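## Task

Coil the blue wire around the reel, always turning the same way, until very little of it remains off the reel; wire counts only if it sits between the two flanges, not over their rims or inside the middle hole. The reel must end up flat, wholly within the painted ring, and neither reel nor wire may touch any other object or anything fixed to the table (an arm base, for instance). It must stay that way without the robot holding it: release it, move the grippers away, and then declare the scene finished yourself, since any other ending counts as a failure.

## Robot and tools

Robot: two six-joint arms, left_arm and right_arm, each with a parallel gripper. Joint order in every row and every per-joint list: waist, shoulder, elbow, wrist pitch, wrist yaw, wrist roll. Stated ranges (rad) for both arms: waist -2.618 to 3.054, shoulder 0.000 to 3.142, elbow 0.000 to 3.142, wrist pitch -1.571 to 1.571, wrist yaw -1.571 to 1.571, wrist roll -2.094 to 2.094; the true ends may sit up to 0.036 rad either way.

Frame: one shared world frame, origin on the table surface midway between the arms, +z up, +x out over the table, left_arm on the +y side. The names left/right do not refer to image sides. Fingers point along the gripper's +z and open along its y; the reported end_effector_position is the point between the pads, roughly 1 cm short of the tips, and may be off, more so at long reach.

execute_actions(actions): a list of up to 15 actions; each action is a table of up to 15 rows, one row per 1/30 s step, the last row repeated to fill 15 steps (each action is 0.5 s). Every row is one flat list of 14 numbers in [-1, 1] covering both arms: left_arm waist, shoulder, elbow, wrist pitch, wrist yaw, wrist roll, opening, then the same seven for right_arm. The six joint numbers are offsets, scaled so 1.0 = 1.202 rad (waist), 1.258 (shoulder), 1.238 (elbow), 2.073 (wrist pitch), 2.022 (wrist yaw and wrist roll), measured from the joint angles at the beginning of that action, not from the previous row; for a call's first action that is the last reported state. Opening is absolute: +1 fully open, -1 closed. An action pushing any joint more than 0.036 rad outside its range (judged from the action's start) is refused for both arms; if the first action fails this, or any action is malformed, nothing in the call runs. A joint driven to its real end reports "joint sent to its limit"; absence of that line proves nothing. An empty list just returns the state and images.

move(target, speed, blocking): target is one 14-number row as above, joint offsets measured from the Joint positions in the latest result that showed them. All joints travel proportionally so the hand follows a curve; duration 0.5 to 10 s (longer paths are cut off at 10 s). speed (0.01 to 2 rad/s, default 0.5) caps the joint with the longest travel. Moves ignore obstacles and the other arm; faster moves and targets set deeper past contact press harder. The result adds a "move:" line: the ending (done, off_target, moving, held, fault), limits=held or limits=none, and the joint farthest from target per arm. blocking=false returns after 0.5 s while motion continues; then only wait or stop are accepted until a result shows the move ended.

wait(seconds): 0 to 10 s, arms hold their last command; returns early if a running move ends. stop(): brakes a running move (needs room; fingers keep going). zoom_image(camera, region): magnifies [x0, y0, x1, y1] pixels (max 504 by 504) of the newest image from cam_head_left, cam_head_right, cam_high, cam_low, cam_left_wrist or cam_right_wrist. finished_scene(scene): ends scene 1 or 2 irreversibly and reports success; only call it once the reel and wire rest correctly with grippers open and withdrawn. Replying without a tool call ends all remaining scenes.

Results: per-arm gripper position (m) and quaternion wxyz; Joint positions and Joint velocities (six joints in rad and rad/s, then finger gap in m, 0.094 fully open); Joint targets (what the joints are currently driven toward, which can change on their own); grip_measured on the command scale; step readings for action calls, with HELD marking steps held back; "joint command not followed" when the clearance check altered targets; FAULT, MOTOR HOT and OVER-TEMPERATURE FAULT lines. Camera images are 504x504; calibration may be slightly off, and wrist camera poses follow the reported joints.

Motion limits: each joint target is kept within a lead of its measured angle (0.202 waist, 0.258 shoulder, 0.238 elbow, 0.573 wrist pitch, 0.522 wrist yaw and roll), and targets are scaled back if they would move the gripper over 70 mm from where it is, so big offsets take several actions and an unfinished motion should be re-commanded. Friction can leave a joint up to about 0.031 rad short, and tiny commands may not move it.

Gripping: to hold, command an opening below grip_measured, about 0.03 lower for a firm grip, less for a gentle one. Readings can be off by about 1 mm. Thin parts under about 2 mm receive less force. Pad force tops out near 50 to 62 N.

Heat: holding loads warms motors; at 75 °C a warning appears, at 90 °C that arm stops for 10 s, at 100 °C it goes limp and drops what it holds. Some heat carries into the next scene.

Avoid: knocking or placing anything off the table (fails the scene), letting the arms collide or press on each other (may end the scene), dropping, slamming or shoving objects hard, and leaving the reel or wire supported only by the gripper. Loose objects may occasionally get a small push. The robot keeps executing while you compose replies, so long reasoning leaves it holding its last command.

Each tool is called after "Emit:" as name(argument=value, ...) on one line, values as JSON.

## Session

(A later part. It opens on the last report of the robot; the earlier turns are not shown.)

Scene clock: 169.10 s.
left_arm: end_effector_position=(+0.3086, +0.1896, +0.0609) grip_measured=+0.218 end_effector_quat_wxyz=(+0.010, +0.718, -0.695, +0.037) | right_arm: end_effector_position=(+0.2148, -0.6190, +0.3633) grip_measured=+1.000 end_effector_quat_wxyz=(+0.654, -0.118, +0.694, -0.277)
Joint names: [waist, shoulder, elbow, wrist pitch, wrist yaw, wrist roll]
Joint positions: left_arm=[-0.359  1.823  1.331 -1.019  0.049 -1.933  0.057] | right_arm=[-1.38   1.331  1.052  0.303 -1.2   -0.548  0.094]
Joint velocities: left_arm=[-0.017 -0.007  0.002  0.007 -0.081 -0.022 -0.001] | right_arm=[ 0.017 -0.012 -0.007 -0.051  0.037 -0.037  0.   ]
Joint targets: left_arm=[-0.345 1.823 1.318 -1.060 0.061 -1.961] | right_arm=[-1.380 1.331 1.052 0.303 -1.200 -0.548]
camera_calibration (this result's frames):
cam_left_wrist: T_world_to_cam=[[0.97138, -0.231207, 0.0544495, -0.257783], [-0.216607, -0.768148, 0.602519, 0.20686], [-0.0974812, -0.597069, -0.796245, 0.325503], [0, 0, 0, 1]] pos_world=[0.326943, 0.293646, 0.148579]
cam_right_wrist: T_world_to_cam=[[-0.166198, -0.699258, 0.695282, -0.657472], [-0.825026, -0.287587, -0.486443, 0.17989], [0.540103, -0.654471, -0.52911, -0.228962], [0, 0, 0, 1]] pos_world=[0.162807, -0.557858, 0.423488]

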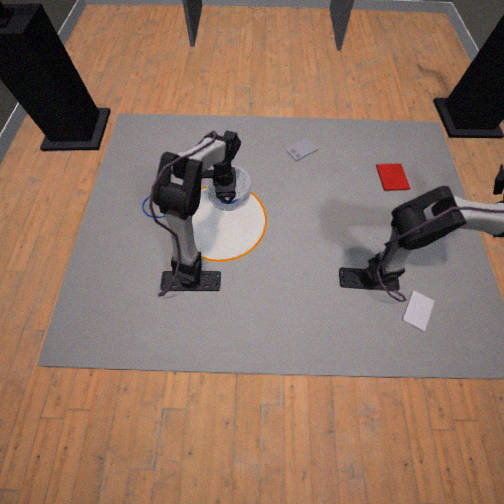

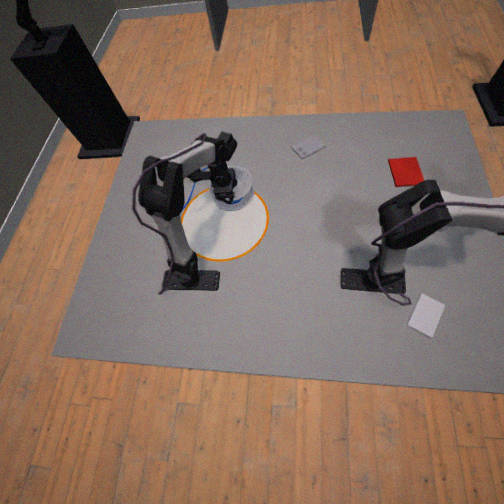

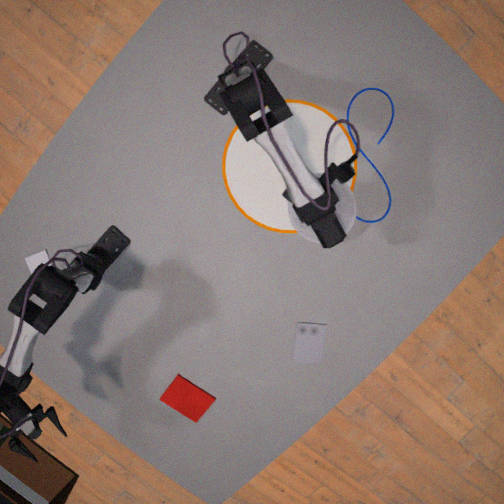

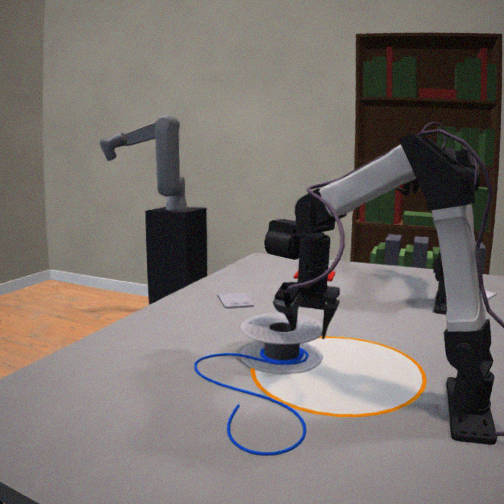

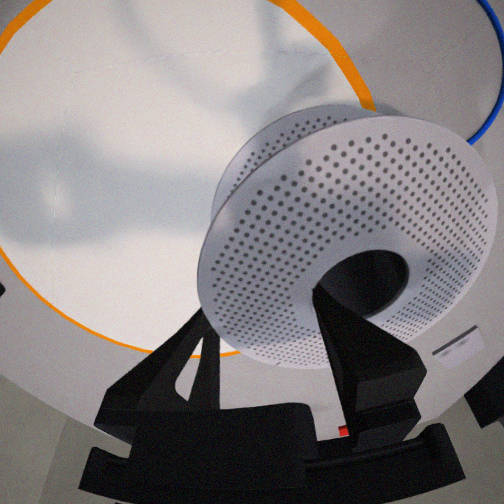

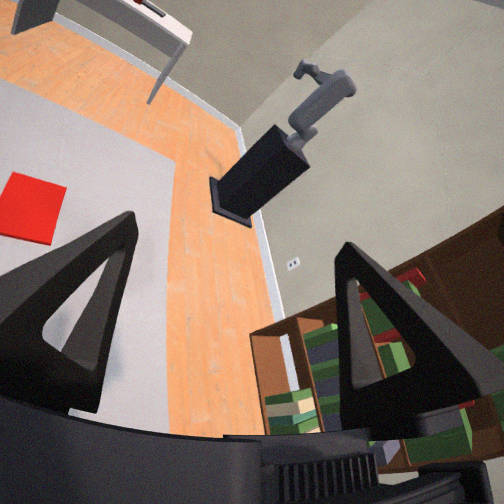

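Emit:
execute_actions(actions=[[[0,0,0,-0.012,0,0,1,0,0,0,0,0,0,1],[0,0,0,-0.016,0,0,1,0,0,0,0,0,0,1],[0,0,0,-0.018,-0.007,0,1,0,0,0,0,0,0,1],[0,0,0,-0.02,-0.013,0,1,0,0,0,0,0,0,1],[0,0,0.012,-0.028,-0.013,0,1,0,0,0,0,0,0,1],[0,0,0.025,-0.036,-0.013,0,1,0,0,0,0,0,0,1],[0,0,0.038,-0.044,-0.013,0,1,0,0,0,0,0,0,1],[0,0,0.051,-0.052,-0.013,0,1,0,0,0,0,0,0,1],[0,0,0.064,-0.06,-0.013,0,1,0,0,0,0,0,0,1],[0,0,0.077,-0.068,-0.013,0,1,0,0,0,0,0,0,1],[0,0,0.09,-0.076,-0.013,0.02,1,0,0,0,0,0,0,1],[0,0,0.103,-0.084,-0.013,0.05,1,0,0,0,0,0,0,1],[0,0,0.116,-0.091,-0.013,0.09,1,0,0,0,0,0,0,1],[0,0,0.126,-0.096,-0.013,0.14,1,0,0,0,0,0,0,1],[0,0,0.132,-0.098,-0.013,0.195,1,0,0,0,0,0,0,1]],[[0,0,0.035,-0.022,0,0.181,1,0,0,0,0,0,0,1],[0,0,0.035,-0.022,0,0.236,1,0,0,0,0,0,0,1],[0,0,0.035,-0.022,0,0.291,1,0,0,0,0,0,0,1],[0,0,0.035,-0.022,0,0.346,1,0,0,0,0,0,0,1],[0,0,0.035,-0.022,0,0.401,1,0,0,0,0,0,0,1],[0,0,0.035,-0.022,0,0.456,1,0,0,0,0,0,0,1],[0,0,0.035,-0.022,0,0.511,1,0,0,0,0,0,0,1],[0,0,0.035,-0.022,0,0.566,1,0,0,0,0,0,0,1],[0,0,0.035,-0.022,0,0.621,1,0,0,0,0,0,0,1],[0,0,0.035,-0.022,0,0.676,1,0,0,0,0,0,0,1],[0,0,0.035,-0.022,0,0.7,1,0,0,0,0,0,0,1],[0,0,0.035,-0.022,0,0.75,1,0,0,0,0,0,0,1],[0,0,0.035,-0.022,0,0.8,1,0,0,0,0,0,0,1],[0,0,0.035,-0.022,0,0.85,1,0,0,0,0,0,0,1],[0,0,0.035,-0.022,0,0.9,1,0,0,0,0,0,0,1]],[[0.004,0,0,0,0,0.25,1,0,0,0,0,0,0,1],[0.009,0,0,0,0,0.3,1,0,0,0,0,0,0,1],[0.017,0,0,0,0,0.35,1,0,0,0,0,0,0,1],[0.027,0,0,0,0,0.4,1,0,0,0,0,0,0,1],[0.038,0,0,0,0,0.45,1,0,0,0,0,0,0,1],[0.05,0,0,0,0,0.5,1,0,0,0,0,0,0,1],[0.061,0,0,0,0,0.55,1,0,0,0,0,0,0,1],[0.071,0,0,0,0,0.6,1,0,0,0,0,0,0,1],[0.079,0,0,0,0,0.65,1,0,0,0,0,0,0,1],[0.085,0,0,0,0,0.7,1,0,0,0,0,0,0,1],[0.088,0,0,0,0,0.75,1,0,0,0,0,0,0,1],[0.088,0,0,0,0,0.8,1,0,0,0,0,0,0,1],[0.088,0,0,0,0,0.85,1,0,0,0,0,0,0,1],[0.088,0,0,0,0,0.9,1,0,0,0,0,0,0,1],[0.088,0,0,0,0,0.95,1,0,0,0,0,0,0,1]],[[0,0,0,0,0,0.25,1,0,0,0,0,0,0,1],[0,0,0,0,0,0.3,1,0,0,0,0,0,0,1],[0,0,0,0,0,0.35,1,0,0,0,0,0,0,1],[0,0,0,0,0,0.4,1,0,0,0,0,0,0,1],[0,0,0,0,0,0.44,1,0,0,0,0,0,0,1],[0,0,0,0,0,0.468,1,0,0,0,0,0,0,1],[0,0,0,0,0,0.479,1,0,0,0,0,0,0,1],[0,0,-0.015,0.01,0,0.479,1,0,0,0,0,0,0,1],[0,0,-0.025,0.017,0,0.479,1,0,0,0,0,0,0,1],[0,0,-0.036,0.024,0,0.479,1,0,0,0,0,0,0,1],[0,0,-0.047,0.031,0,0.479,1,0,0,0,0,0,0,1],[0,0,-0.058,0.038,0,0.479,1,0,0,0,0,0,0,1],[0,0,-0.069,0.045,0,0.479,1,0,0,0,0,0,0,1],[0,0,-0.08,0.052,0,0.479,1,0,0,0,0,0,0,1],[0,0,-0.091,0.059,0,0.479,1,0,0,0,0,0,0,1]],[[0,0,-0.046,0.037,0,0.03,1,0,0,0,0,0,0,1],[0,0,-0.058,0.044,0,0.03,1,0,0,0,0,0,0,1],[0,0,-0.07,0.05,0,0.03,1,0,0,0,0,0,0,1],[0,0,-0.08,0.053,0,0.03,1,0,0,0,0,0,0,1],[0,0,-0.086,0.053,0,0.03,0.9,0,0,0,0,0,0,1],[0,0,-0.086,0.053,0,0.03,0.8,0,0,0,0,0,0,1],[0,0,-0.086,0.053,0,0.03,0.7,0,0,0,0,0,0,1],[0,0,-0.086,0.05,0,0.03,0.6,0,0,0,0,0,0,1],[0,0,-0.086,0.047,0,0.03,0.51,0,0,0,0,0,0,1],[0,0,-0.086,0.044,0,0.03,0.43,0,0,0,0,0,0,1],[0,0,-0.086,0.043,0,0.03,0.36,0,0,0,0,0,0,1],[0,0,-0.086,0.043,0,0.03,0.3,0,0,0,0,0,0,1],[0,0,-0.086,0.043,0,0.03,0.25,0,0,0,0,0,0,1],[0,0,-0.086,0.043,0,0.03,0.21,0,0,0,0,0,0,1],[0,0,-0.086,0.043,0,0.03,0.19,0,0,0,0,0,0,1]]])

Scene clock: 204.03 s.
left_arm: end_effector_position=(+0.3171, +0.2278, +0.0616) grip_measured=+0.215 end_effector_quat_wxyz=(+0.027, +0.907, +0.420, +0.008) | right_arm: end_effector_position=(+0.2148, -0.6190, +0.3633) grip_measured=+1.000 end_effector_quat_wxyz=(+0.654, -0.118, +0.694, -0.277)
Joint names: [waist, shoulder, elbow, wrist pitch, wrist yaw, wrist roll]
Joint positions: left_arm=[-0.254  1.823  1.335 -1.037  0.032  2.051  0.057] | right_arm=[-1.38   1.331  1.052  0.303 -1.2   -0.548  0.094]
Joint velocities: left_arm=[-0.007 -0.002 -0.002  0.037 -0.007  0.037 -0.01 ] | right_arm=[ 0.002 -0.002  0.007  0.037 -0.022  0.007  0.   ]
Joint targets: left_arm=[-0.254 1.823 1.314 -1.028 0.031 2.060] | right_arm=[-1.380 1.331 1.052 0.303 -1.200 -0.549]
Step readings (joint positions; steps 1 to 15: 1st action; 16 to 30: 2nd action; 31 to 45: 3rd action; 46 to 60: 4th action; 61 to 75: 5th action):
0: left_arm=[-0.359 1.823 1.331 -1.019 0.049 -1.933] | right_arm=[-1.380 1.331 1.052 0.303 -1.200 -0.548]
1: left_arm=[-0.359 1.823 1.331 -1.019 0.049 -1.933] | right_arm=[-1.380 1.331 1.052 0.303 -1.200 -0.548]
2: left_arm=[-0.359 1.823 1.331 -1.022 0.049 -1.933] | right_arm=[-1.380 1.331 1.052 0.303 -1.200 -0.548]
4: left_arm=[-0.359 1.823 1.331 -1.028 0.045 -1.933] | right_arm=[-1.380 1.331 1.052 0.303 -1.200 -0.548]
8: left_arm=[-0.359 1.823 1.346 -1.065 0.036 -1.933] | right_arm=[-1.380 1.331 1.052 0.303 -1.200 -0.548]
15: left_arm=[-0.359 1.823 1.460 -1.153 0.031 -1.789] | right_arm=[-1.380 1.331 1.052 0.303 -1.200 -0.548]
16: left_arm=[-0.359 1.823 1.471 -1.160 0.031 -1.722] | right_arm=[-1.380 1.331 1.052 0.303 -1.200 -0.548]
17: left_arm=[-0.359 1.823 1.479 -1.162 0.031 -1.646] | right_arm=[-1.380 1.331 1.052 0.303 -1.200 -0.548]
19: left_arm=[-0.359 1.823 1.486 -1.164 0.031 -1.474] | right_arm=[-1.380 1.331 1.052 0.303 -1.200 -0.548]
23: left_arm=[-0.359 1.823 1.486 -1.171 0.031 -1.084] | right_arm=[-1.380 1.331 1.052 0.303 -1.200 -0.548]
30: left_arm=[-0.359 1.823 1.486 -1.174 0.031 -0.393] | right_arm=[-1.380 1.331 1.052 0.303 -1.200 -0.548]
31: left_arm=[-0.359 1.823 1.486 -1.174 0.031 -0.296] | right_arm=[-1.380 1.331 1.052 0.303 -1.200 -0.548]
32: left_arm=[-0.359 1.823 1.486 -1.174 0.031 -0.199] | right_arm=[-1.380 1.331 1.052 0.303 -1.200 -0.548]
34: left_arm=[-0.355 1.823 1.486 -1.174 0.031 -0.003] | right_arm=[-1.380 1.331 1.052 0.303 -1.200 -0.548]
38: left_arm=[-0.311 1.823 1.486 -1.174 0.031 0.395] | right_arm=[-1.380 1.331 1.052 0.303 -1.200 -0.548]
45: left_arm=[-0.254 1.823 1.486 -1.174 0.031 1.089] | right_arm=[-1.380 1.331 1.052 0.303 -1.200 -0.548]
46: left_arm=[-0.254 1.823 1.486 -1.174 0.031 1.186] | right_arm=[-1.380 1.331 1.052 0.303 -1.200 -0.548]
47: left_arm=[-0.254 1.823 1.486 -1.174 0.031 1.283] | right_arm=[-1.380 1.331 1.052 0.303 -1.200 -0.548]
49: left_arm=[-0.254 1.823 1.486 -1.174 0.031 1.479] | right_arm=[-1.380 1.331 1.052 0.303 -1.200 -0.548]
53: left_arm=[-0.254 1.823 1.486 -1.174 0.031 1.803] | right_arm=[-1.380 1.331 1.052 0.303 -1.200 -0.548]
60: left_arm=[-0.254 1.823 1.421 -1.117 0.031 1.999] | right_arm=[-1.380 1.331 1.052 0.303 -1.200 -0.548]
61: left_arm=[-0.254 1.823 1.406 -1.107 0.031 2.010] | right_arm=[-1.380 1.331 1.052 0.303 -1.200 -0.548]
62: left_arm=[-0.254 1.823 1.393 -1.096 0.031 2.019] | right_arm=[-1.380 1.331 1.052 0.303 -1.200 -0.548]
64: left_arm=[-0.254 1.823 1.366 -1.073 0.031 2.031] | right_arm=[-1.380 1.331 1.052 0.303 -1.200 -0.548]
68: left_arm=[-0.254 1.823 1.335 -1.051 0.031 2.044] | right_arm=[-1.380 1.331 1.052 0.303 -1.200 -0.548]
75: Joint positions above
camera_calibration (this result's frames):
cam_left_wrist: T_world_to_cam=[[-0.563188, 0.824492, -0.0550636, -0.00436758], [0.663317, 0.49082, 0.564895, -0.325932], [0.492778, 0.281618, -0.823323, -0.0359667], [0, 0, 0, 1]] pos_world=[0.23146, 0.173704, 0.154265]
cam_right_wrist: T_world_to_cam=[[-0.166198, -0.699258, 0.695282, -0.657472], [-0.825026, -0.287587, -0.486443, 0.17989], [0.540103, -0.654471, -0.52911, -0.228962], [0, 0, 0, 1]] pos_world=[0.162807, -0.557858, 0.423488]

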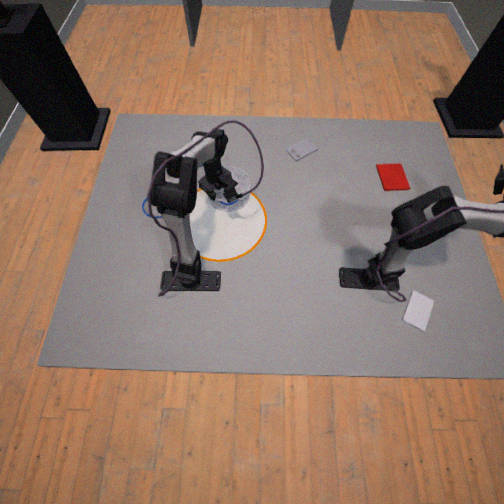

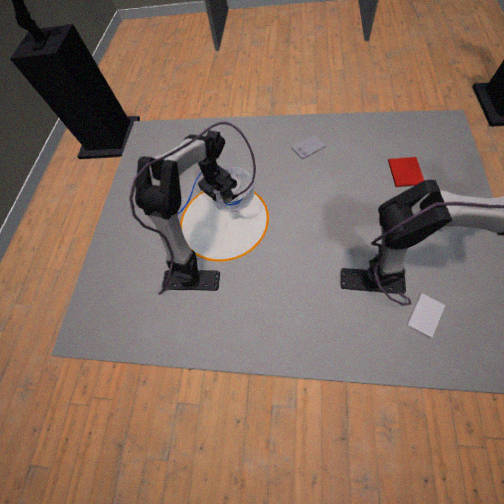

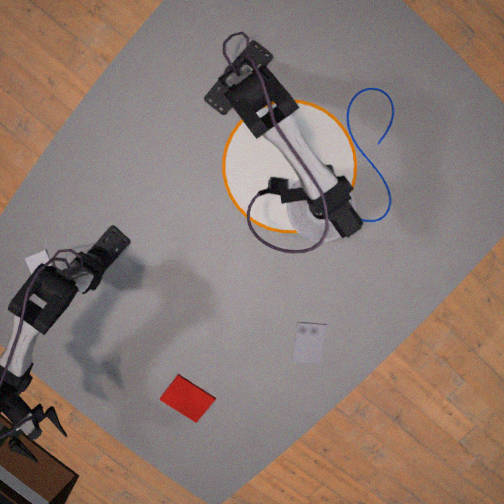

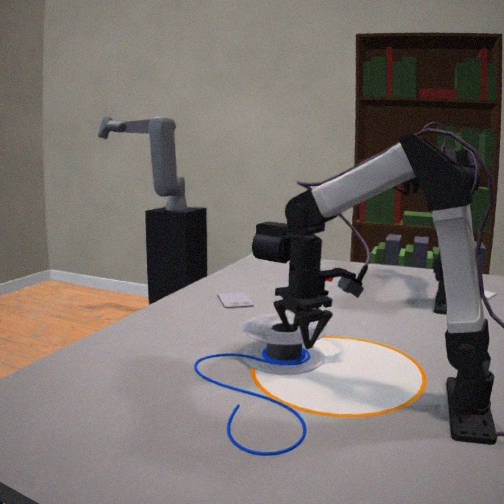

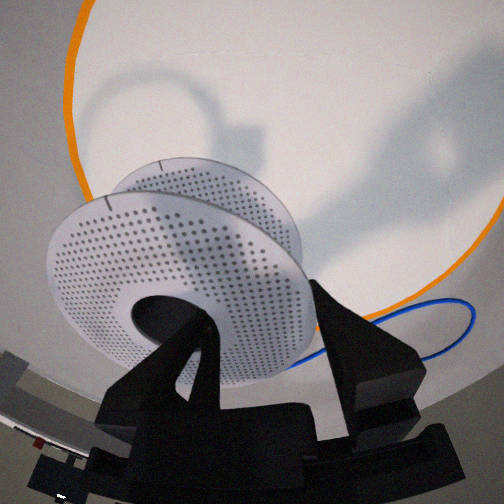

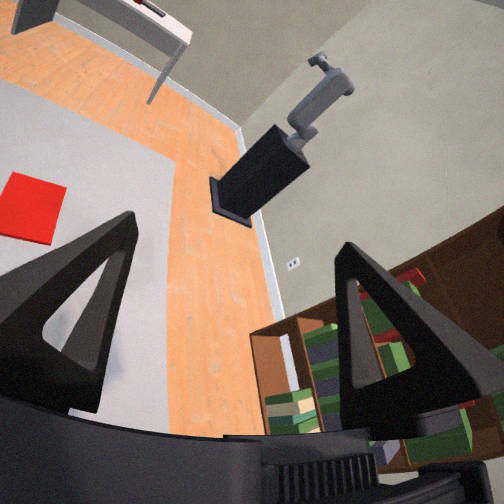

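Emit:
execute_actions(actions=[[[0,0,-0.01,-0.004,0,-0.013,0.185,0,0,0,0,0,0,1],[0,0,-0.01,-0.004,0,-0.033,0.185,0,0,0,0,0,0,1],[0,0,-0.01,-0.004,0,-0.06,0.185,0,0,0,0,0,0,1],[0,0,-0.01,-0.004,0,-0.093,0.185,0,0,0,0,0,0,1],[0,0,-0.01,-0.004,0,-0.133,0.185,0,0,0,0,0,0,1],[0,0,-0.01,-0.004,0,-0.173,0.185,0,0,0,0,0,0,1],[0,0,-0.01,-0.004,0,-0.213,0.185,0,0,0,0,0,0,1],[0,0,-0.01,-0.004,0,-0.253,0.185,0,0,0,0,0,0,1],[0,0,-0.01,-0.004,0,-0.293,0.185,0,0,0,0,0,0,1],[0,0,-0.01,-0.004,0,-0.333,0.185,0,0,0,0,0,0,1],[0,0,-0.01,-0.004,0,-0.373,0.185,0,0,0,0,0,0,1],[0,0,-0.01,-0.004,0,-0.413,0.185,0,0,0,0,0,0,1],[0,0,-0.01,-0.004,0,-0.453,0.185,0,0,0,0,0,0,1],[0,0,-0.01,-0.004,0,-0.493,0.185,0,0,0,0,0,0,1],[0,0,-0.01,-0.004,0,-0.533,0.185,0,0,0,0,0,0,1]],[[0,0,-0.01,0,0,-0.213,0.185,0,0,0,0,0,0,1],[0,0,-0.01,0,0,-0.253,0.185,0,0,0,0,0,0,1],[0,0,-0.01,0,0,-0.293,0.185,0,0,0,0,0,0,1],[0,0,-0.01,0,0,-0.333,0.185,0,0,0,0,0,0,1],[0,0,-0.01,0,0,-0.373,0.185,0,0,0,0,0,0,1],[0,0,-0.01,0,0,-0.413,0.185,0,0,0,0,0,0,1],[0,0,-0.01,0,0,-0.453,0.185,0,0,0,0,0,0,1],[0,0,-0.01,0,0,-0.493,0.185,0,0,0,0,0,0,1],[0,0,-0.01,0,0,-0.533,0.185,0,0,0,0,0,0,1],[0,0,-0.01,0,0,-0.573,0.185,0,0,0,0,0,0,1],[0,0,-0.01,0,0,-0.613,0.185,0,0,0,0,0,0,1],[0,0,-0.01,0,0,-0.653,0.185,0,0,0,0,0,0,1],[0,0,-0.01,0,0,-0.693,0.185,0,0,0,0,0,0,1],[0,0,-0.01,0,0,-0.733,0.185,0,0,0,0,0,0,1],[0,0,-0.01,0,0,-0.773,0.185,0,0,0,0,0,0,1]],[[0,0,-0.01,0,0,-0.213,0.185,0,0,0,0,0,0,1],[0,0,-0.01,0,0,-0.253,0.185,0,0,0,0,0,0,1],[0,0,-0.01,0,0,-0.293,0.185,0,0,0,0,0,0,1],[0,0,-0.01,0,0,-0.333,0.185,0,0,0,0,0,0,1],[0,0,-0.01,0,0,-0.373,0.185,0,0,0,0,0,0,1],[0,0,-0.01,0,0,-0.413,0.185,0,0,0,0,0,0,1],[0,0,-0.01,0,0,-0.453,0.185,0,0,0,0,0,0,1],[0,0,-0.01,0,0,-0.493,0.185,0,0,0,0,0,0,1],[0,0,-0.01,0,0,-0.533,0.185,0,0,0,0,0,0,1],[0,0,-0.01,0,0,-0.573,0.185,0,0,0,0,0,0,1],[0,0,-0.01,0,0,-0.613,0.185,0,0,0,0,0,0,1],[0,0,-0.01,0,0,-0.653,0.185,0,0,0,0,0,0,1],[0,0,-0.01,0,0,-0.693,0.185,0,0,0,0,0,0,1],[0,0,-0.01,0,0,-0.733,0.185,0,0,0,0,0,0,1],[0,0,-0.01,0,0,-0.773,0.185,0,0,0,0,0,0,1]],[[0,0,-0.01,0,0,-0.213,0.185,0,0,0,0,0,0,1],[0,0,-0.01,0,0,-0.253,0.185,0,0,0,0,0,0,1],[0,0,-0.01,0,0,-0.293,0.185,0,0,0,0,0,0,1],[0,0,-0.01,0,0,-0.333,0.185,0,0,0,0,0,0,1],[0,0,-0.01,0,0,-0.373,0.185,0,0,0,0,0,0,1],[0,0,-0.01,0,0,-0.413,0.185,0,0,0,0,0,0,1],[0,0,-0.01,0,0,-0.45,0.185,0,0,0,0,0,0,1],[0,0,-0.01,0,0,-0.47,0.185,0,0,0,0,0,0,1],[0,0,-0.01,0,0,-0.48,0.185,0,0,0,0,0,0,1]]])

Scene clock: 225.13 s.
left_arm: end_effector_position=(+0.3022, +0.2486, +0.0618) grip_measured=+0.212 end_effector_quat_wxyz=(-0.022, +0.751, -0.660, -0.030) | right_arm: end_effector_position=(+0.2148, -0.6190, +0.3633) grip_measured=+1.000 end_effector_quat_wxyz=(+0.654, -0.118, +0.694, -0.277)
Joint names: [waist, shoulder, elbow, wrist pitch, wrist yaw, wrist roll]
Joint positions: left_arm=[-0.254  1.823  1.335 -1.114 -0.067 -1.925  0.057] | right_arm=[-1.38   1.331  1.052  0.303 -1.2   -0.548  0.094]
Joint velocities: left_arm=[-0.012 -0.007 -0.002 -0.051  0.007 -0.462 -0.001] | right_arm=[-0.012  0.002  0.002  0.022  0.022 -0.007  0.   ]
Joint targets: left_arm=[-0.254 1.823 1.323 -1.037 -0.070 -2.032] | right_arm=[-1.380 1.331 1.052 0.303 -1.200 -0.548]
Step readings (joint positions; steps 1 to 15: 1st action; 16 to 30: 2nd action; 31 to 45: 3rd action; 46 to 60: 4th action):
0: left_arm=[-0.254 1.823 1.335 -1.037 0.033 2.051] | right_arm=[-1.380 1.331 1.052 0.303 -1.200 -0.548]
1: left_arm=[-0.254 1.823 1.335 -1.037 0.033 2.049] | right_arm=[-1.380 1.331 1.052 0.303 -1.200 -0.548]
2: left_arm=[-0.254 1.823 1.335 -1.037 0.033 2.041] | right_arm=[-1.380 1.331 1.052 0.303 -1.200 -0.548]
4: left_arm=[-0.254 1.823 1.335 -1.037 0.034 1.997] | right_arm=[-1.380 1.331 1.052 0.303 -1.200 -0.548]
8: left_arm=[-0.254 1.823 1.335 -1.037 0.035 1.805] | right_arm=[-1.380 1.331 1.052 0.303 -1.200 -0.548]
15: left_arm=[-0.254 1.823 1.335 -1.027 0.033 1.313] | right_arm=[-1.380 1.331 1.052 0.303 -1.200 -0.548]
16: left_arm=[-0.254 1.823 1.335 -1.024 0.033 1.235] | right_arm=[-1.380 1.331 1.052 0.303 -1.200 -0.548]
17: left_arm=[-0.254 1.823 1.335 -1.020 0.031 1.156] | right_arm=[-1.380 1.331 1.052 0.303 -1.200 -0.548]
19: left_arm=[-0.254 1.823 1.335 -1.015 0.028 0.997] | right_arm=[-1.380 1.331 1.052 0.303 -1.200 -0.548]
23: left_arm=[-0.254 1.823 1.335 -1.009 0.018 0.677] | right_arm=[-1.380 1.331 1.052 0.303 -1.200 -0.548]
30: left_arm=[-0.254 1.823 1.335 -1.007 -0.007 0.118] | right_arm=[-1.380 1.331 1.052 0.303 -1.200 -0.548]
31: left_arm=[-0.254 1.823 1.335 -1.006 -0.015 0.041] | right_arm=[-1.380 1.331 1.052 0.303 -1.200 -0.548]
32: left_arm=[-0.254 1.823 1.335 -1.006 -0.021 -0.038] | right_arm=[-1.380 1.331 1.052 0.303 -1.200 -0.548]
34: left_arm=[-0.254 1.823 1.335 -1.006 -0.030 -0.196] | right_arm=[-1.380 1.331 1.052 0.303 -1.200 -0.548]
38: left_arm=[-0.254 1.823 1.335 -1.007 -0.048 -0.511] | right_arm=[-1.380 1.331 1.052 0.303 -1.200 -0.548]
45: left_arm=[-0.254 1.823 1.335 -1.037 -0.070 -1.061] | right_arm=[-1.380 1.331 1.052 0.303 -1.200 -0.548]
46: left_arm=[-0.254 1.823 1.335 -1.046 -0.077 -1.137] | right_arm=[-1.380 1.331 1.052 0.303 -1.200 -0.548]
47: left_arm=[-0.254 1.823 1.335 -1.054 -0.081 -1.213] | right_arm=[-1.380 1.331 1.052 0.303 -1.200 -0.548]
49: left_arm=[-0.254 1.823 1.335 -1.068 -0.083 -1.369] | right_arm=[-1.380 1.331 1.052 0.303 -1.200 -0.548]
53: left_arm=[-0.254 1.823 1.335 -1.095 -0.082 -1.675] | right_arm=[-1.380 1.331 1.052 0.303 -1.200 -0.548]
60: Joint positions above
camera_calibration (this result's frames):
cam_left_wrist: T_world_to_cam=[[0.990301, -0.136513, -0.0258326, -0.262284], [-0.10541, -0.859363, 0.500384, 0.245583], [-0.0905085, -0.492808, -0.865418, 0.337034], [0, 0, 0, 1]] pos_world=[0.316132, 0.341333, 0.162014]
cam_right_wrist: T_world_to_cam=[[-0.166198, -0.699258, 0.695282, -0.657472], [-0.825026, -0.287587, -0.486443, 0.17989], [0.540103, -0.654471, -0.52911, -0.228962], [0, 0, 0, 1]] pos_world=[0.162807, -0.557858, 0.423488]

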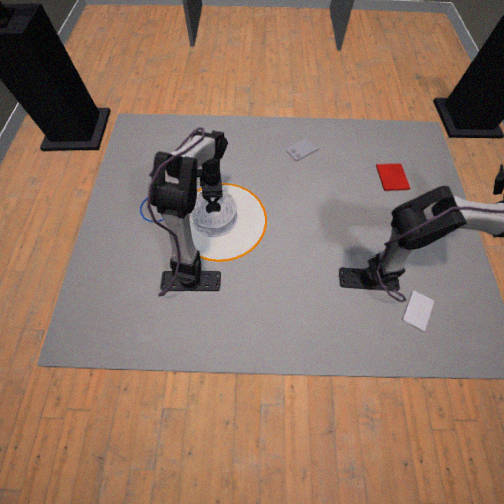

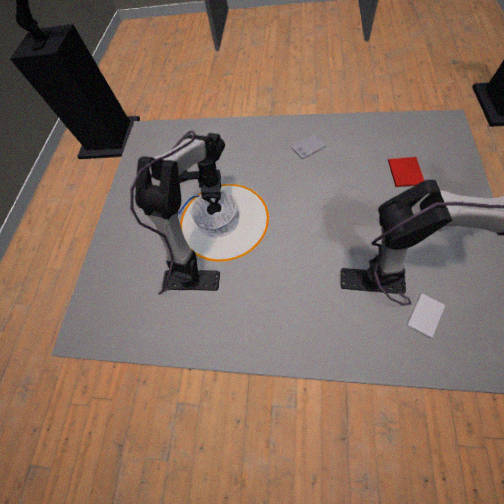

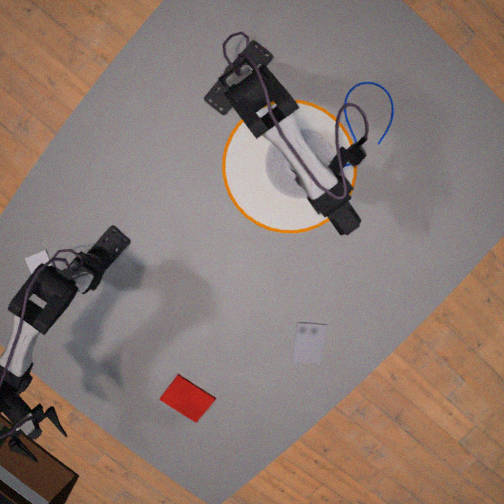

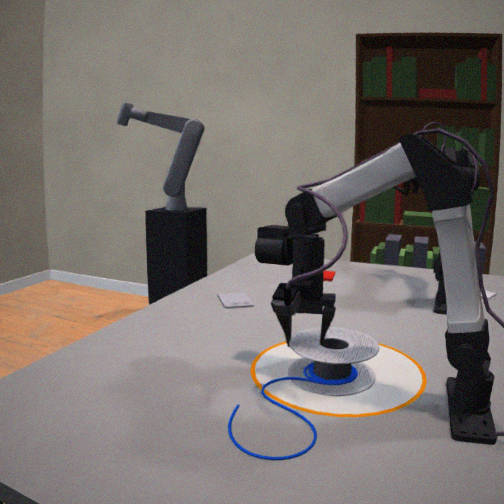

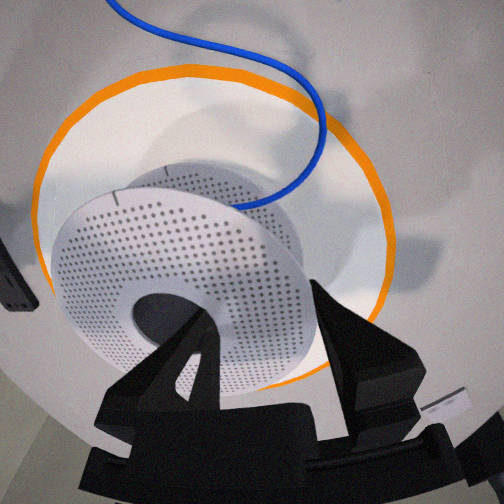

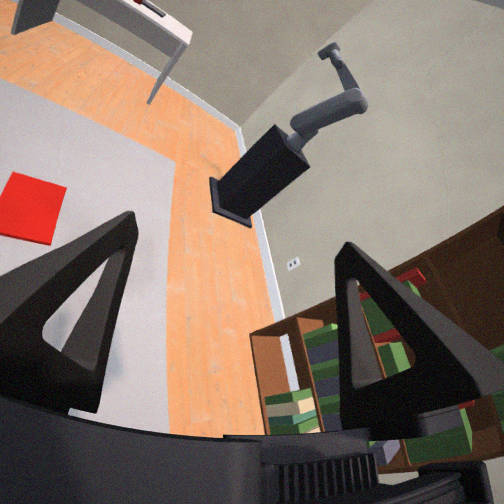

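Emit:
execute_actions(actions=[])

Scene clock: 229.23 s.
left_arm: end_effector_position=(+0.3012, +0.2476, +0.0618) grip_measured=+0.212 end_effector_quat_wxyz=(-0.019, +0.772, -0.635, -0.029) | right_arm: end_effector_position=(+0.2148, -0.6190, +0.3633) grip_measured=+1.000 end_effector_quat_wxyz=(+0.654, -0.118, +0.694, -0.277)
Joint names: [waist, shoulder, elbow, wrist pitch, wrist yaw, wrist roll]
Joint positions: left_arm=[-0.254  1.823  1.335 -1.117 -0.06  -1.989  0.057] | right_arm=[-1.38   1.331  1.052  0.303 -1.2   -0.548  0.094]
Joint velocities: left_arm=[-0.017 -0.007 -0.007  0.022  0.022 -0.007 -0.   ] | right_arm=[ 0.002  0.007  0.002 -0.007  0.037 -0.007  0.   ]
Joint targets: left_arm=[-0.254 1.823 1.323 -1.037 -0.070 -2.032] | right_arm=[-1.380 1.331 1.052 0.303 -1.200 -0.548]
camera_calibration (this result's frames):
cam_left_wrist: T_world_to_cam=[[0.997048, -0.0724921, -0.0253187, -0.279359], [-0.0498794, -0.862138, 0.504212, 0.228436], [-0.0583797, -0.501461, -0.863208, 0.328781], [0, 0, 0, 1]] pos_world=[0.309122, 0.341563, 0.161554]
cam_right_wrist: T_world_to_cam=[[-0.166198, -0.699258, 0.695282, -0.657472], [-0.825026, -0.287587, -0.486443, 0.17989], [0.540103, -0.654471, -0.52911, -0.228962], [0, 0, 0, 1]] pos_world=[0.162807, -0.557858, 0.423488]

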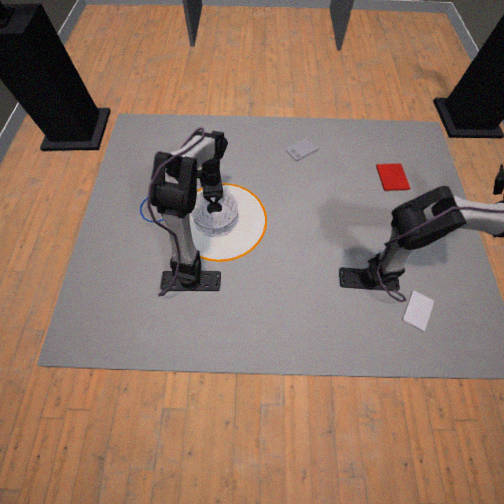

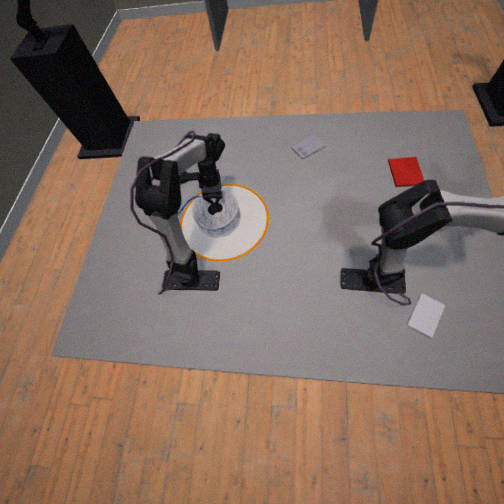

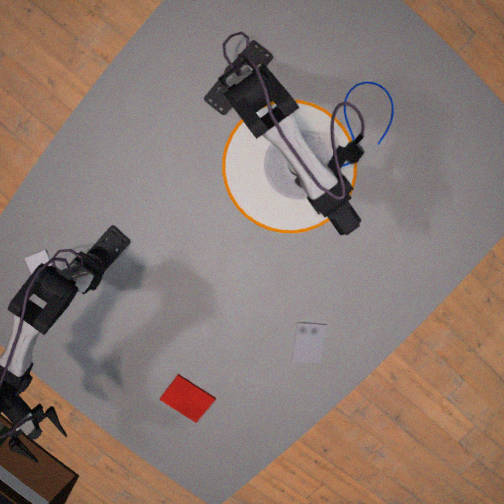

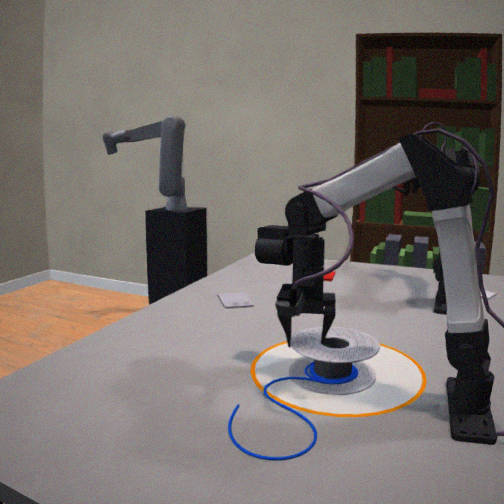

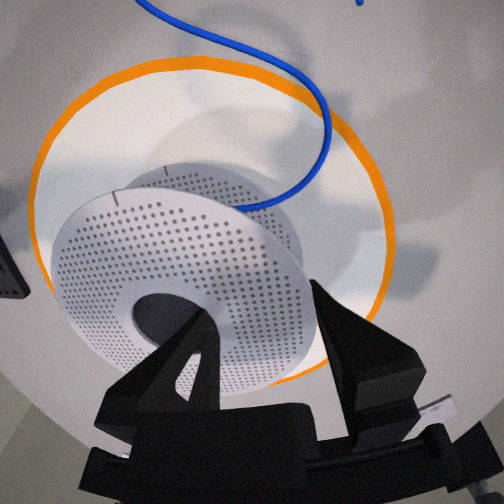

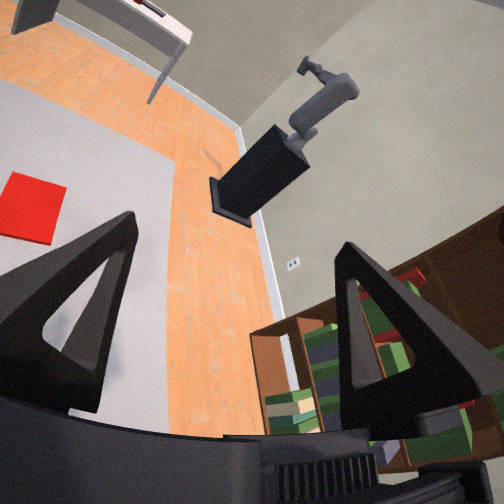

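Emit:
execute_actions(actions=[[[0,0,0,0,0,0,1,0,0,0,0,0,0,1],[0,0,0,0,0,0,1,0,0,0,0,0,0,1],[0,0,0,0,0,0,1,0,0,0,0,0,0,1],[0,0,0,-0.005,0,0,1,0,0,0,0,0,0,1],[0,0,0.012,-0.01,0,0,1,0,0,0,0,0,0,1],[0,0,0.025,-0.016,0,0,1,0,0,0,0,0,0,1],[0,0,0.038,-0.022,0,0,1,0,0,0,0,0,0,1],[0,0,0.051,-0.028,0,0,1,0,0,0,0,0,0,1],[0,0,0.064,-0.033,0,0,1,0,0,0,0,0,0,1],[0,0,0.077,-0.038,0,0,1,0,0,0,0,0,0,1],[0,0,0.09,-0.042,0,0.02,1,0,0,0,0,0,0,1],[0,0,0.103,-0.045,0,0.05,1,0,0,0,0,0,0,1],[0,0,0.116,-0.047,0,0.09,1,0,0,0,0,0,0,1],[0,0,0.126,-0.047,0,0.14,1,0,0,0,0,0,0,1],[0,0,0.132,-0.047,0,0.195,1,0,0,0,0,0,0,1]],[[0,0,0.035,-0.016,0.008,0.181,1,0,0,0,0,0,0,1],[0,0,0.035,-0.016,0.014,0.236,1,0,0,0,0,0,0,1],[0,0,0.035,-0.016,0.02,0.291,1,0,0,0,0,0,0,1],[0,0,0.035,-0.016,0.026,0.346,1,0,0,0,0,0,0,1],[0,0,0.035,-0.016,0.031,0.401,1,0,0,0,0,0,0,1],[0,0,0.035,-0.016,0.036,0.456,1,0,0,0,0,0,0,1],[0,0,0.035,-0.016,0.036,0.511,1,0,0,0,0,0,0,1],[0,0,0.035,-0.016,0.036,0.566,1,0,0,0,0,0,0,1],[0,0,0.035,-0.016,0.036,0.621,1,0,0,0,0,0,0,1],[0,0,0.035,-0.016,0.036,0.676,1,0,0,0,0,0,0,1],[0,0,0.035,-0.016,0.036,0.7,1,0,0,0,0,0,0,1],[0,0,0.035,-0.016,0.036,0.75,1,0,0,0,0,0,0,1],[0,0,0.035,-0.016,0.036,0.8,1,0,0,0,0,0,0,1],[0,0,0.035,-0.016,0.036,0.85,1,0,0,0,0,0,0,1],[0,0,0.035,-0.016,0.036,0.9,1,0,0,0,0,0,0,1]],[[-0.005,-0.012,-0.015,0,0,0.25,1,0,0,0,0,0,0,1],[-0.011,-0.016,-0.02,0,0,0.3,1,0,0,0,0,0,0,1],[-0.021,-0.02,-0.025,0,0,0.35,1,0,0,0,0,0,0,1],[-0.034,-0.025,-0.031,0,0,0.4,1,0,0,0,0,0,0,1],[-0.048,-0.03,-0.038,0,0,0.45,1,0,0,0,0,0,0,1],[-0.063,-0.035,-0.045,0,0,0.5,1,0,0,0,0,0,0,1],[-0.077,-0.04,-0.051,0,0,0.55,1,0,0,0,0,0,0,1],[-0.09,-0.044,-0.056,0,0,0.6,1,0,0,0,0,0,0,1],[-0.1,-0.048,-0.06,0,0,0.65,1,0,0,0,0,0,0,1],[-0.107,-0.05,-0.063,0,0,0.7,1,0,0,0,0,0,0,1],[-0.111,-0.051,-0.064,0,0,0.75,1,0,0,0,0,0,0,1],[-0.111,-0.051,-0.064,0,0,0.8,1,0,0,0,0,0,0,1],[-0.111,-0.051,-0.064,0,0,0.85,1,0,0,0,0,0,0,1],[-0.111,-0.051,-0.064,0,0,0.9,1,0,0,0,0,0,0,1],[-0.111,-0.051,-0.064,0,0,0.95,1,0,0,0,0,0,0,1]],[[0,0,0,0,0,0.25,1,0,0,0,0,0,0,1],[0,0,0,0,0,0.3,1,0,0,0,0,0,0,1],[0,0,0,0,0,0.35,1,0,0,0,0,0,0,1],[0,0,0,0,0,0.4,1,0,0,0,0,0,0,1],[0,0,0,0,0,0.45,1,0,0,0,0,0,0,1],[0,0,0,0,0,0.485,1,0,0,0,0,0,0,1],[0,0,0,0,0,0.506,1,0,0,0,0,0,0,1],[0,0,-0.015,0.01,0,0.506,1,0,0,0,0,0,0,1],[0,0,-0.025,0.017,0,0.506,1,0,0,0,0,0,0,1],[0,0,-0.036,0.024,0,0.506,1,0,0,0,0,0,0,1],[0,0,-0.047,0.031,0,0.506,1,0,0,0,0,0,0,1],[0,0,-0.058,0.038,0,0.506,1,0,0,0,0,0,0,1],[0,0,-0.069,0.045,0,0.506,1,0,0,0,0,0,0,1],[0,0,-0.08,0.052,0,0.506,1,0,0,0,0,0,0,1],[0,0,-0.091,0.059,0,0.506,1,0,0,0,0,0,0,1]],[[0,0,-0.046,0.037,0,0.03,1,0,0,0,0,0,0,1],[0,0,-0.058,0.044,0,0.03,1,0,0,0,0,0,0,1],[0,0,-0.07,0.05,0,0.03,1,0,0,0,0,0,0,1],[0,0,-0.08,0.053,0,0.03,1,0,0,0,0,0,0,1],[0,0,-0.087,0.053,0,0.03,0.9,0,0,0,0,0,0,1],[0,0,-0.087,0.053,0,0.03,0.8,0,0,0,0,0,0,1],[0,0,-0.087,0.053,0,0.03,0.7,0,0,0,0,0,0,1],[0,0,-0.087,0.05,0,0.03,0.6,0,0,0,0,0,0,1],[0,0,-0.087,0.047,0,0.03,0.51,0,0,0,0,0,0,1],[0,0,-0.087,0.044,0,0.03,0.43,0,0,0,0,0,0,1],[0,0,-0.087,0.043,0,0.03,0.36,0,0,0,0,0,0,1],[0,0,-0.087,0.043,0,0.03,0.3,0,0,0,0,0,0,1],[0,0,-0.087,0.043,0,0.03,0.25,0,0,0,0,0,0,1],[0,0,-0.087,0.043,0,0.03,0.21,0,0,0,0,0,0,1],[0,0,-0.087,0.043,0,0.03,0.185,0,0,0,0,0,0,1]]])

Scene clock: 274.73 s.
left_arm: end_effector_position=(+0.2878, +0.1959, +0.0637) grip_measured=+0.211 end_effector_quat_wxyz=(+0.007, +0.932, +0.361, +0.009) | right_arm: end_effector_position=(+0.2148, -0.6190, +0.3633) grip_measured=+1.000 end_effector_quat_wxyz=(+0.654, -0.118, +0.694, -0.277)
Joint names: [waist, shoulder, elbow, wrist pitch, wrist yaw, wrist roll]
Joint positions: left_arm=[-0.389  1.775  1.284 -1.059 -0.001  2.043  0.057] | right_arm=[-1.38   1.331  1.052  0.303 -1.2   -0.548  0.094]
Joint velocities: left_arm=[-0.007 -0.012  0.012  0.007  0.022  0.037 -0.015] | right_arm=[-0.002 -0.002 -0.007  0.007  0.022 -0.007  0.   ]
Joint targets: left_arm=[-0.389 1.775 1.263 -1.039 -0.002 2.052] | right_arm=[-1.380 1.331 1.052 0.303 -1.200 -0.548]
Step readings (joint positions; steps 1 to 15: 1st action; 16 to 30: 2nd action; 31 to 45: 3rd action; 46 to 60: 4th action; 61 to 75: 5th action):
0: left_arm=[-0.254 1.823 1.335 -1.117 -0.060 -1.989] | right_arm=[-1.380 1.331 1.052 0.303 -1.200 -0.548]
1: left_arm=[-0.254 1.823 1.335 -1.119 -0.060 -1.989] | right_arm=[-1.380 1.331 1.052 0.303 -1.200 -0.548]
2: left_arm=[-0.254 1.823 1.335 -1.119 -0.060 -1.989] | right_arm=[-1.380 1.331 1.052 0.303 -1.200 -0.548]
4: left_arm=[-0.254 1.823 1.335 -1.119 -0.060 -1.989] | right_arm=[-1.380 1.331 1.052 0.303 -1.200 -0.548]
8: left_arm=[-0.254 1.823 1.351 -1.135 -0.060 -1.989] | right_arm=[-1.380 1.331 1.052 0.303 -1.200 -0.548]
15: left_arm=[-0.254 1.823 1.464 -1.178 -0.060 -1.845] | right_arm=[-1.380 1.331 1.052 0.303 -1.200 -0.548]
16: left_arm=[-0.254 1.823 1.475 -1.179 -0.060 -1.778] | right_arm=[-1.380 1.331 1.052 0.303 -1.200 -0.548]
17: left_arm=[-0.254 1.823 1.483 -1.179 -0.057 -1.702] | right_arm=[-1.380 1.331 1.052 0.303 -1.200 -0.548]
19: left_arm=[-0.254 1.823 1.491 -1.180 -0.047 -1.530] | right_arm=[-1.380 1.331 1.052 0.303 -1.200 -0.548]
23: left_arm=[-0.254 1.823 1.491 -1.185 -0.020 -1.140] | right_arm=[-1.380 1.331 1.052 0.303 -1.200 -0.548]
30: left_arm=[-0.254 1.823 1.491 -1.187 -0.002 -0.449] | right_arm=[-1.380 1.331 1.052 0.303 -1.200 -0.548]
31: left_arm=[-0.254 1.823 1.491 -1.187 -0.002 -0.352] | right_arm=[-1.380 1.331 1.052 0.303 -1.200 -0.548]
32: left_arm=[-0.254 1.823 1.491 -1.187 -0.002 -0.255] | right_arm=[-1.380 1.331 1.052 0.303 -1.200 -0.548]
34: left_arm=[-0.261 1.821 1.488 -1.185 -0.002 -0.060] | right_arm=[-1.380 1.331 1.052 0.303 -1.200 -0.548]
38: left_arm=[-0.319 1.795 1.457 -1.185 -0.002 0.336] | right_arm=[-1.380 1.331 1.052 0.303 -1.200 -0.548]
45: left_arm=[-0.389 1.775 1.437 -1.185 -0.002 1.033] | right_arm=[-1.380 1.331 1.052 0.303 -1.200 -0.548]
46: left_arm=[-0.389 1.775 1.437 -1.185 -0.002 1.130] | right_arm=[-1.380 1.331 1.052 0.303 -1.200 -0.548]
47: left_arm=[-0.389 1.775 1.437 -1.185 -0.002 1.227] | right_arm=[-1.380 1.331 1.052 0.303 -1.200 -0.548]
49: left_arm=[-0.389 1.775 1.437 -1.185 -0.002 1.423] | right_arm=[-1.380 1.331 1.052 0.303 -1.200 -0.548]
53: left_arm=[-0.389 1.775 1.437 -1.185 -0.002 1.772] | right_arm=[-1.380 1.331 1.052 0.303 -1.200 -0.548]
60: left_arm=[-0.389 1.775 1.371 -1.128 -0.002 1.991] | right_arm=[-1.380 1.331 1.052 0.303 -1.200 -0.548]
61: left_arm=[-0.389 1.775 1.357 -1.118 -0.002 2.002] | right_arm=[-1.380 1.331 1.052 0.303 -1.200 -0.548]
62: left_arm=[-0.389 1.775 1.343 -1.107 -0.002 2.011] | right_arm=[-1.380 1.331 1.052 0.303 -1.200 -0.548]
64: left_arm=[-0.389 1.775 1.317 -1.084 -0.002 2.023] | right_arm=[-1.380 1.331 1.052 0.303 -1.200 -0.548]
68: left_arm=[-0.389 1.775 1.285 -1.063 -0.002 2.036] | right_arm=[-1.380 1.331 1.052 0.303 -1.200 -0.548]
75: Joint positions above
camera_calibration (this result's frames):
cam_left_wrist: T_world_to_cam=[[-0.455251, 0.890241, -0.014754, -0.0409194], [0.726435, 0.380964, 0.571979, -0.289048], [0.514819, 0.249676, -0.820136, -0.0111215], [0, 0, 0, 1]] pos_world=[0.197071, 0.149322, 0.155604]
cam_right_wrist: T_world_to_cam=[[-0.166198, -0.699258, 0.695282, -0.657472], [-0.825026, -0.287587, -0.486443, 0.17989], [0.540103, -0.654471, -0.52911, -0.228962], [0, 0, 0, 1]] pos_world=[0.162807, -0.557858, 0.423488]

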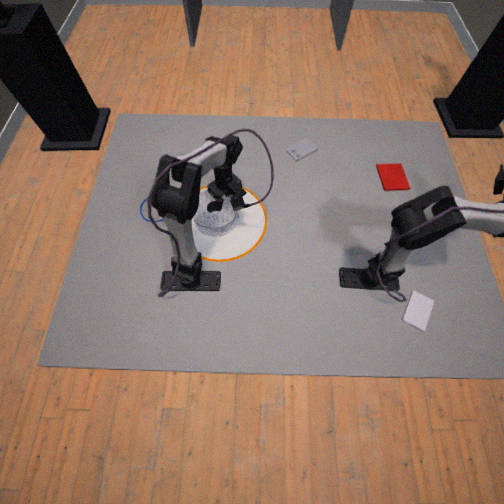

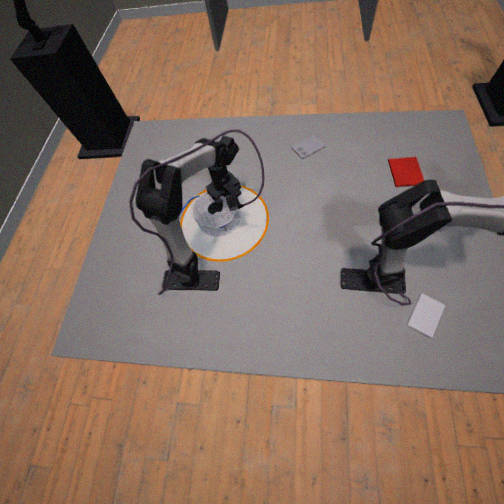

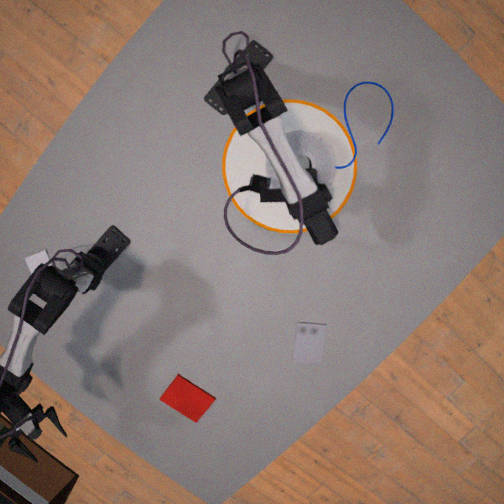

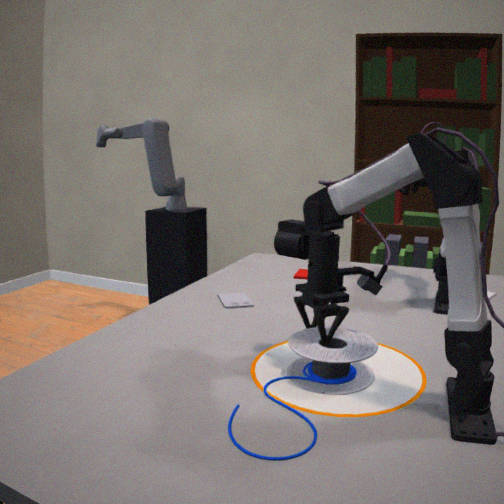

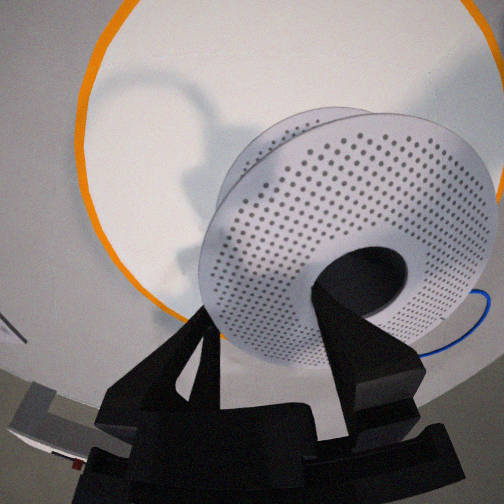

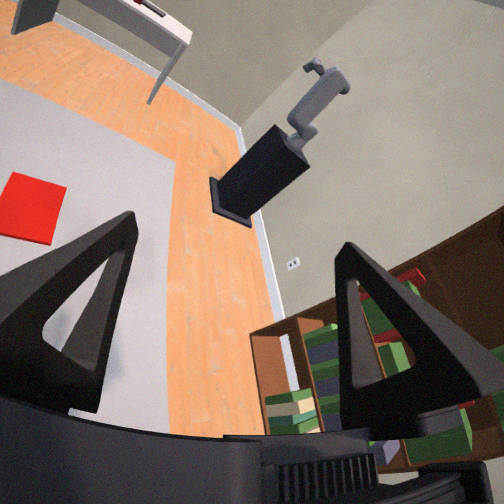

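Emit:
execute_actions(actions=[])

Scene clock: 290.77 s.
left_arm: end_effector_position=(+0.2878, +0.1959, +0.0637) grip_measured=+0.207 end_effector_quat_wxyz=(+0.006, +0.932, +0.361, +0.009) | right_arm: end_effector_position=(+0.2148, -0.6190, +0.3633) grip_measured=+1.000 end_effector_quat_wxyz=(+0.654, -0.118, +0.694, -0.277)
Joint names: [waist, shoulder, elbow, wrist pitch, wrist yaw, wrist roll]
Joint positions: left_arm=[-0.389  1.775  1.284 -1.059 -0.002  2.044  0.057] | right_arm=[-1.38   1.331  1.052  0.303 -1.2   -0.548  0.094]
Joint velocities: left_arm=[ 0.007  0.002 -0.027  0.007 -0.037  0.022  0.   ] | right_arm=[-0.022  0.002 -0.002  0.007  0.037  0.022  0.   ]
Joint targets: left_arm=[-0.389 1.775 1.263 -1.039 -0.002 2.052] | right_arm=[-1.380 1.331 1.052 0.303 -1.200 -0.548]
camera_calibration (this result's frames):
cam_left_wrist: T_world_to_cam=[[-0.454578, 0.890589, -0.0144849, -0.041243], [0.726643, 0.380202, 0.572221, -0.289014], [0.515121, 0.249593, -0.819972, -0.0112297], [0, 0, 0, 1]] pos_world=[0.197047, 0.149417, 0.155575]
cam_right_wrist: T_world_to_cam=[[-0.166198, -0.699258, 0.695282, -0.657472], [-0.825026, -0.287587, -0.486443, 0.17989], [0.540103, -0.654471, -0.52911, -0.228962], [0, 0, 0, 1]] pos_world=[0.162807, -0.557858, 0.423488]

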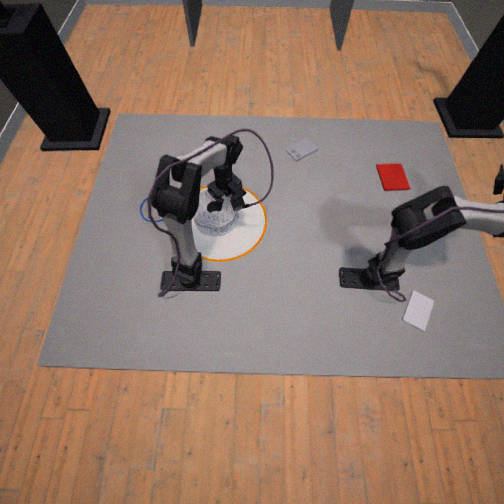

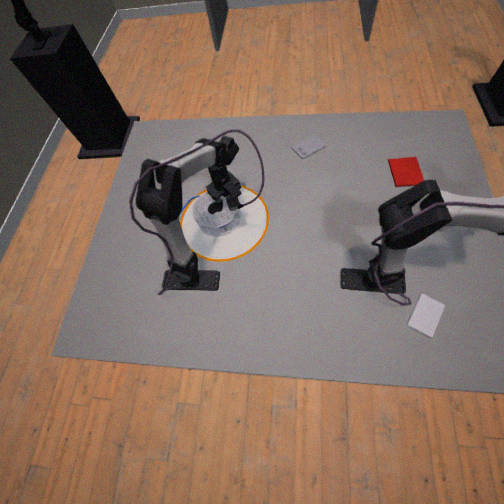

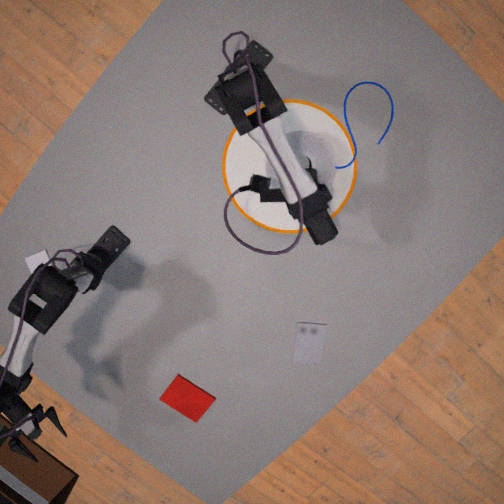

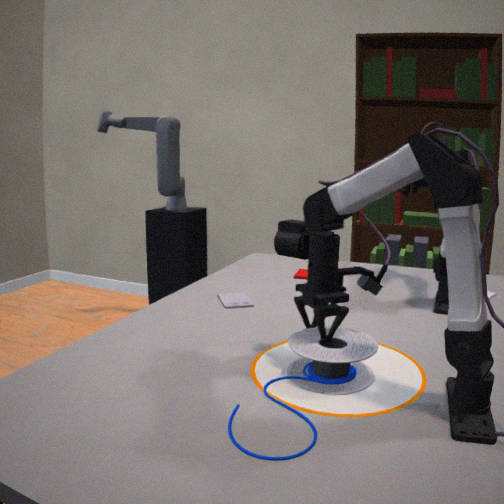

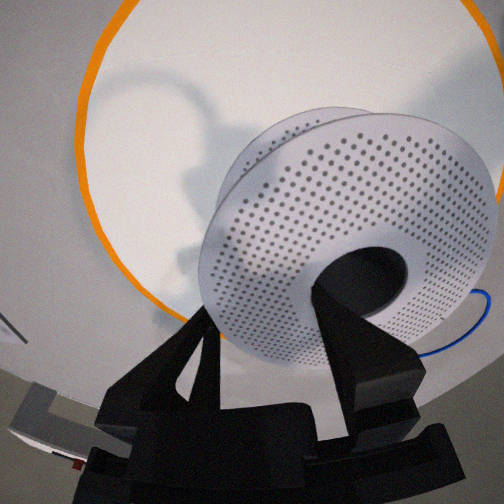

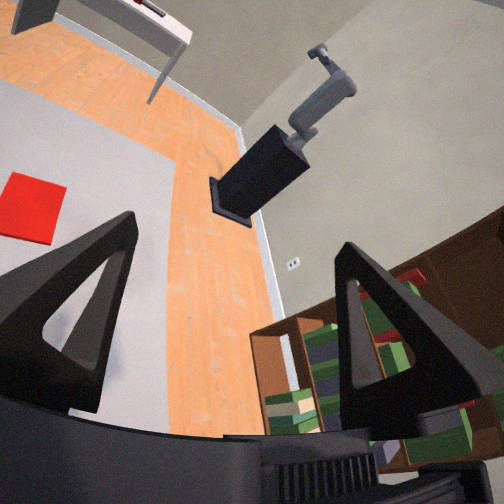

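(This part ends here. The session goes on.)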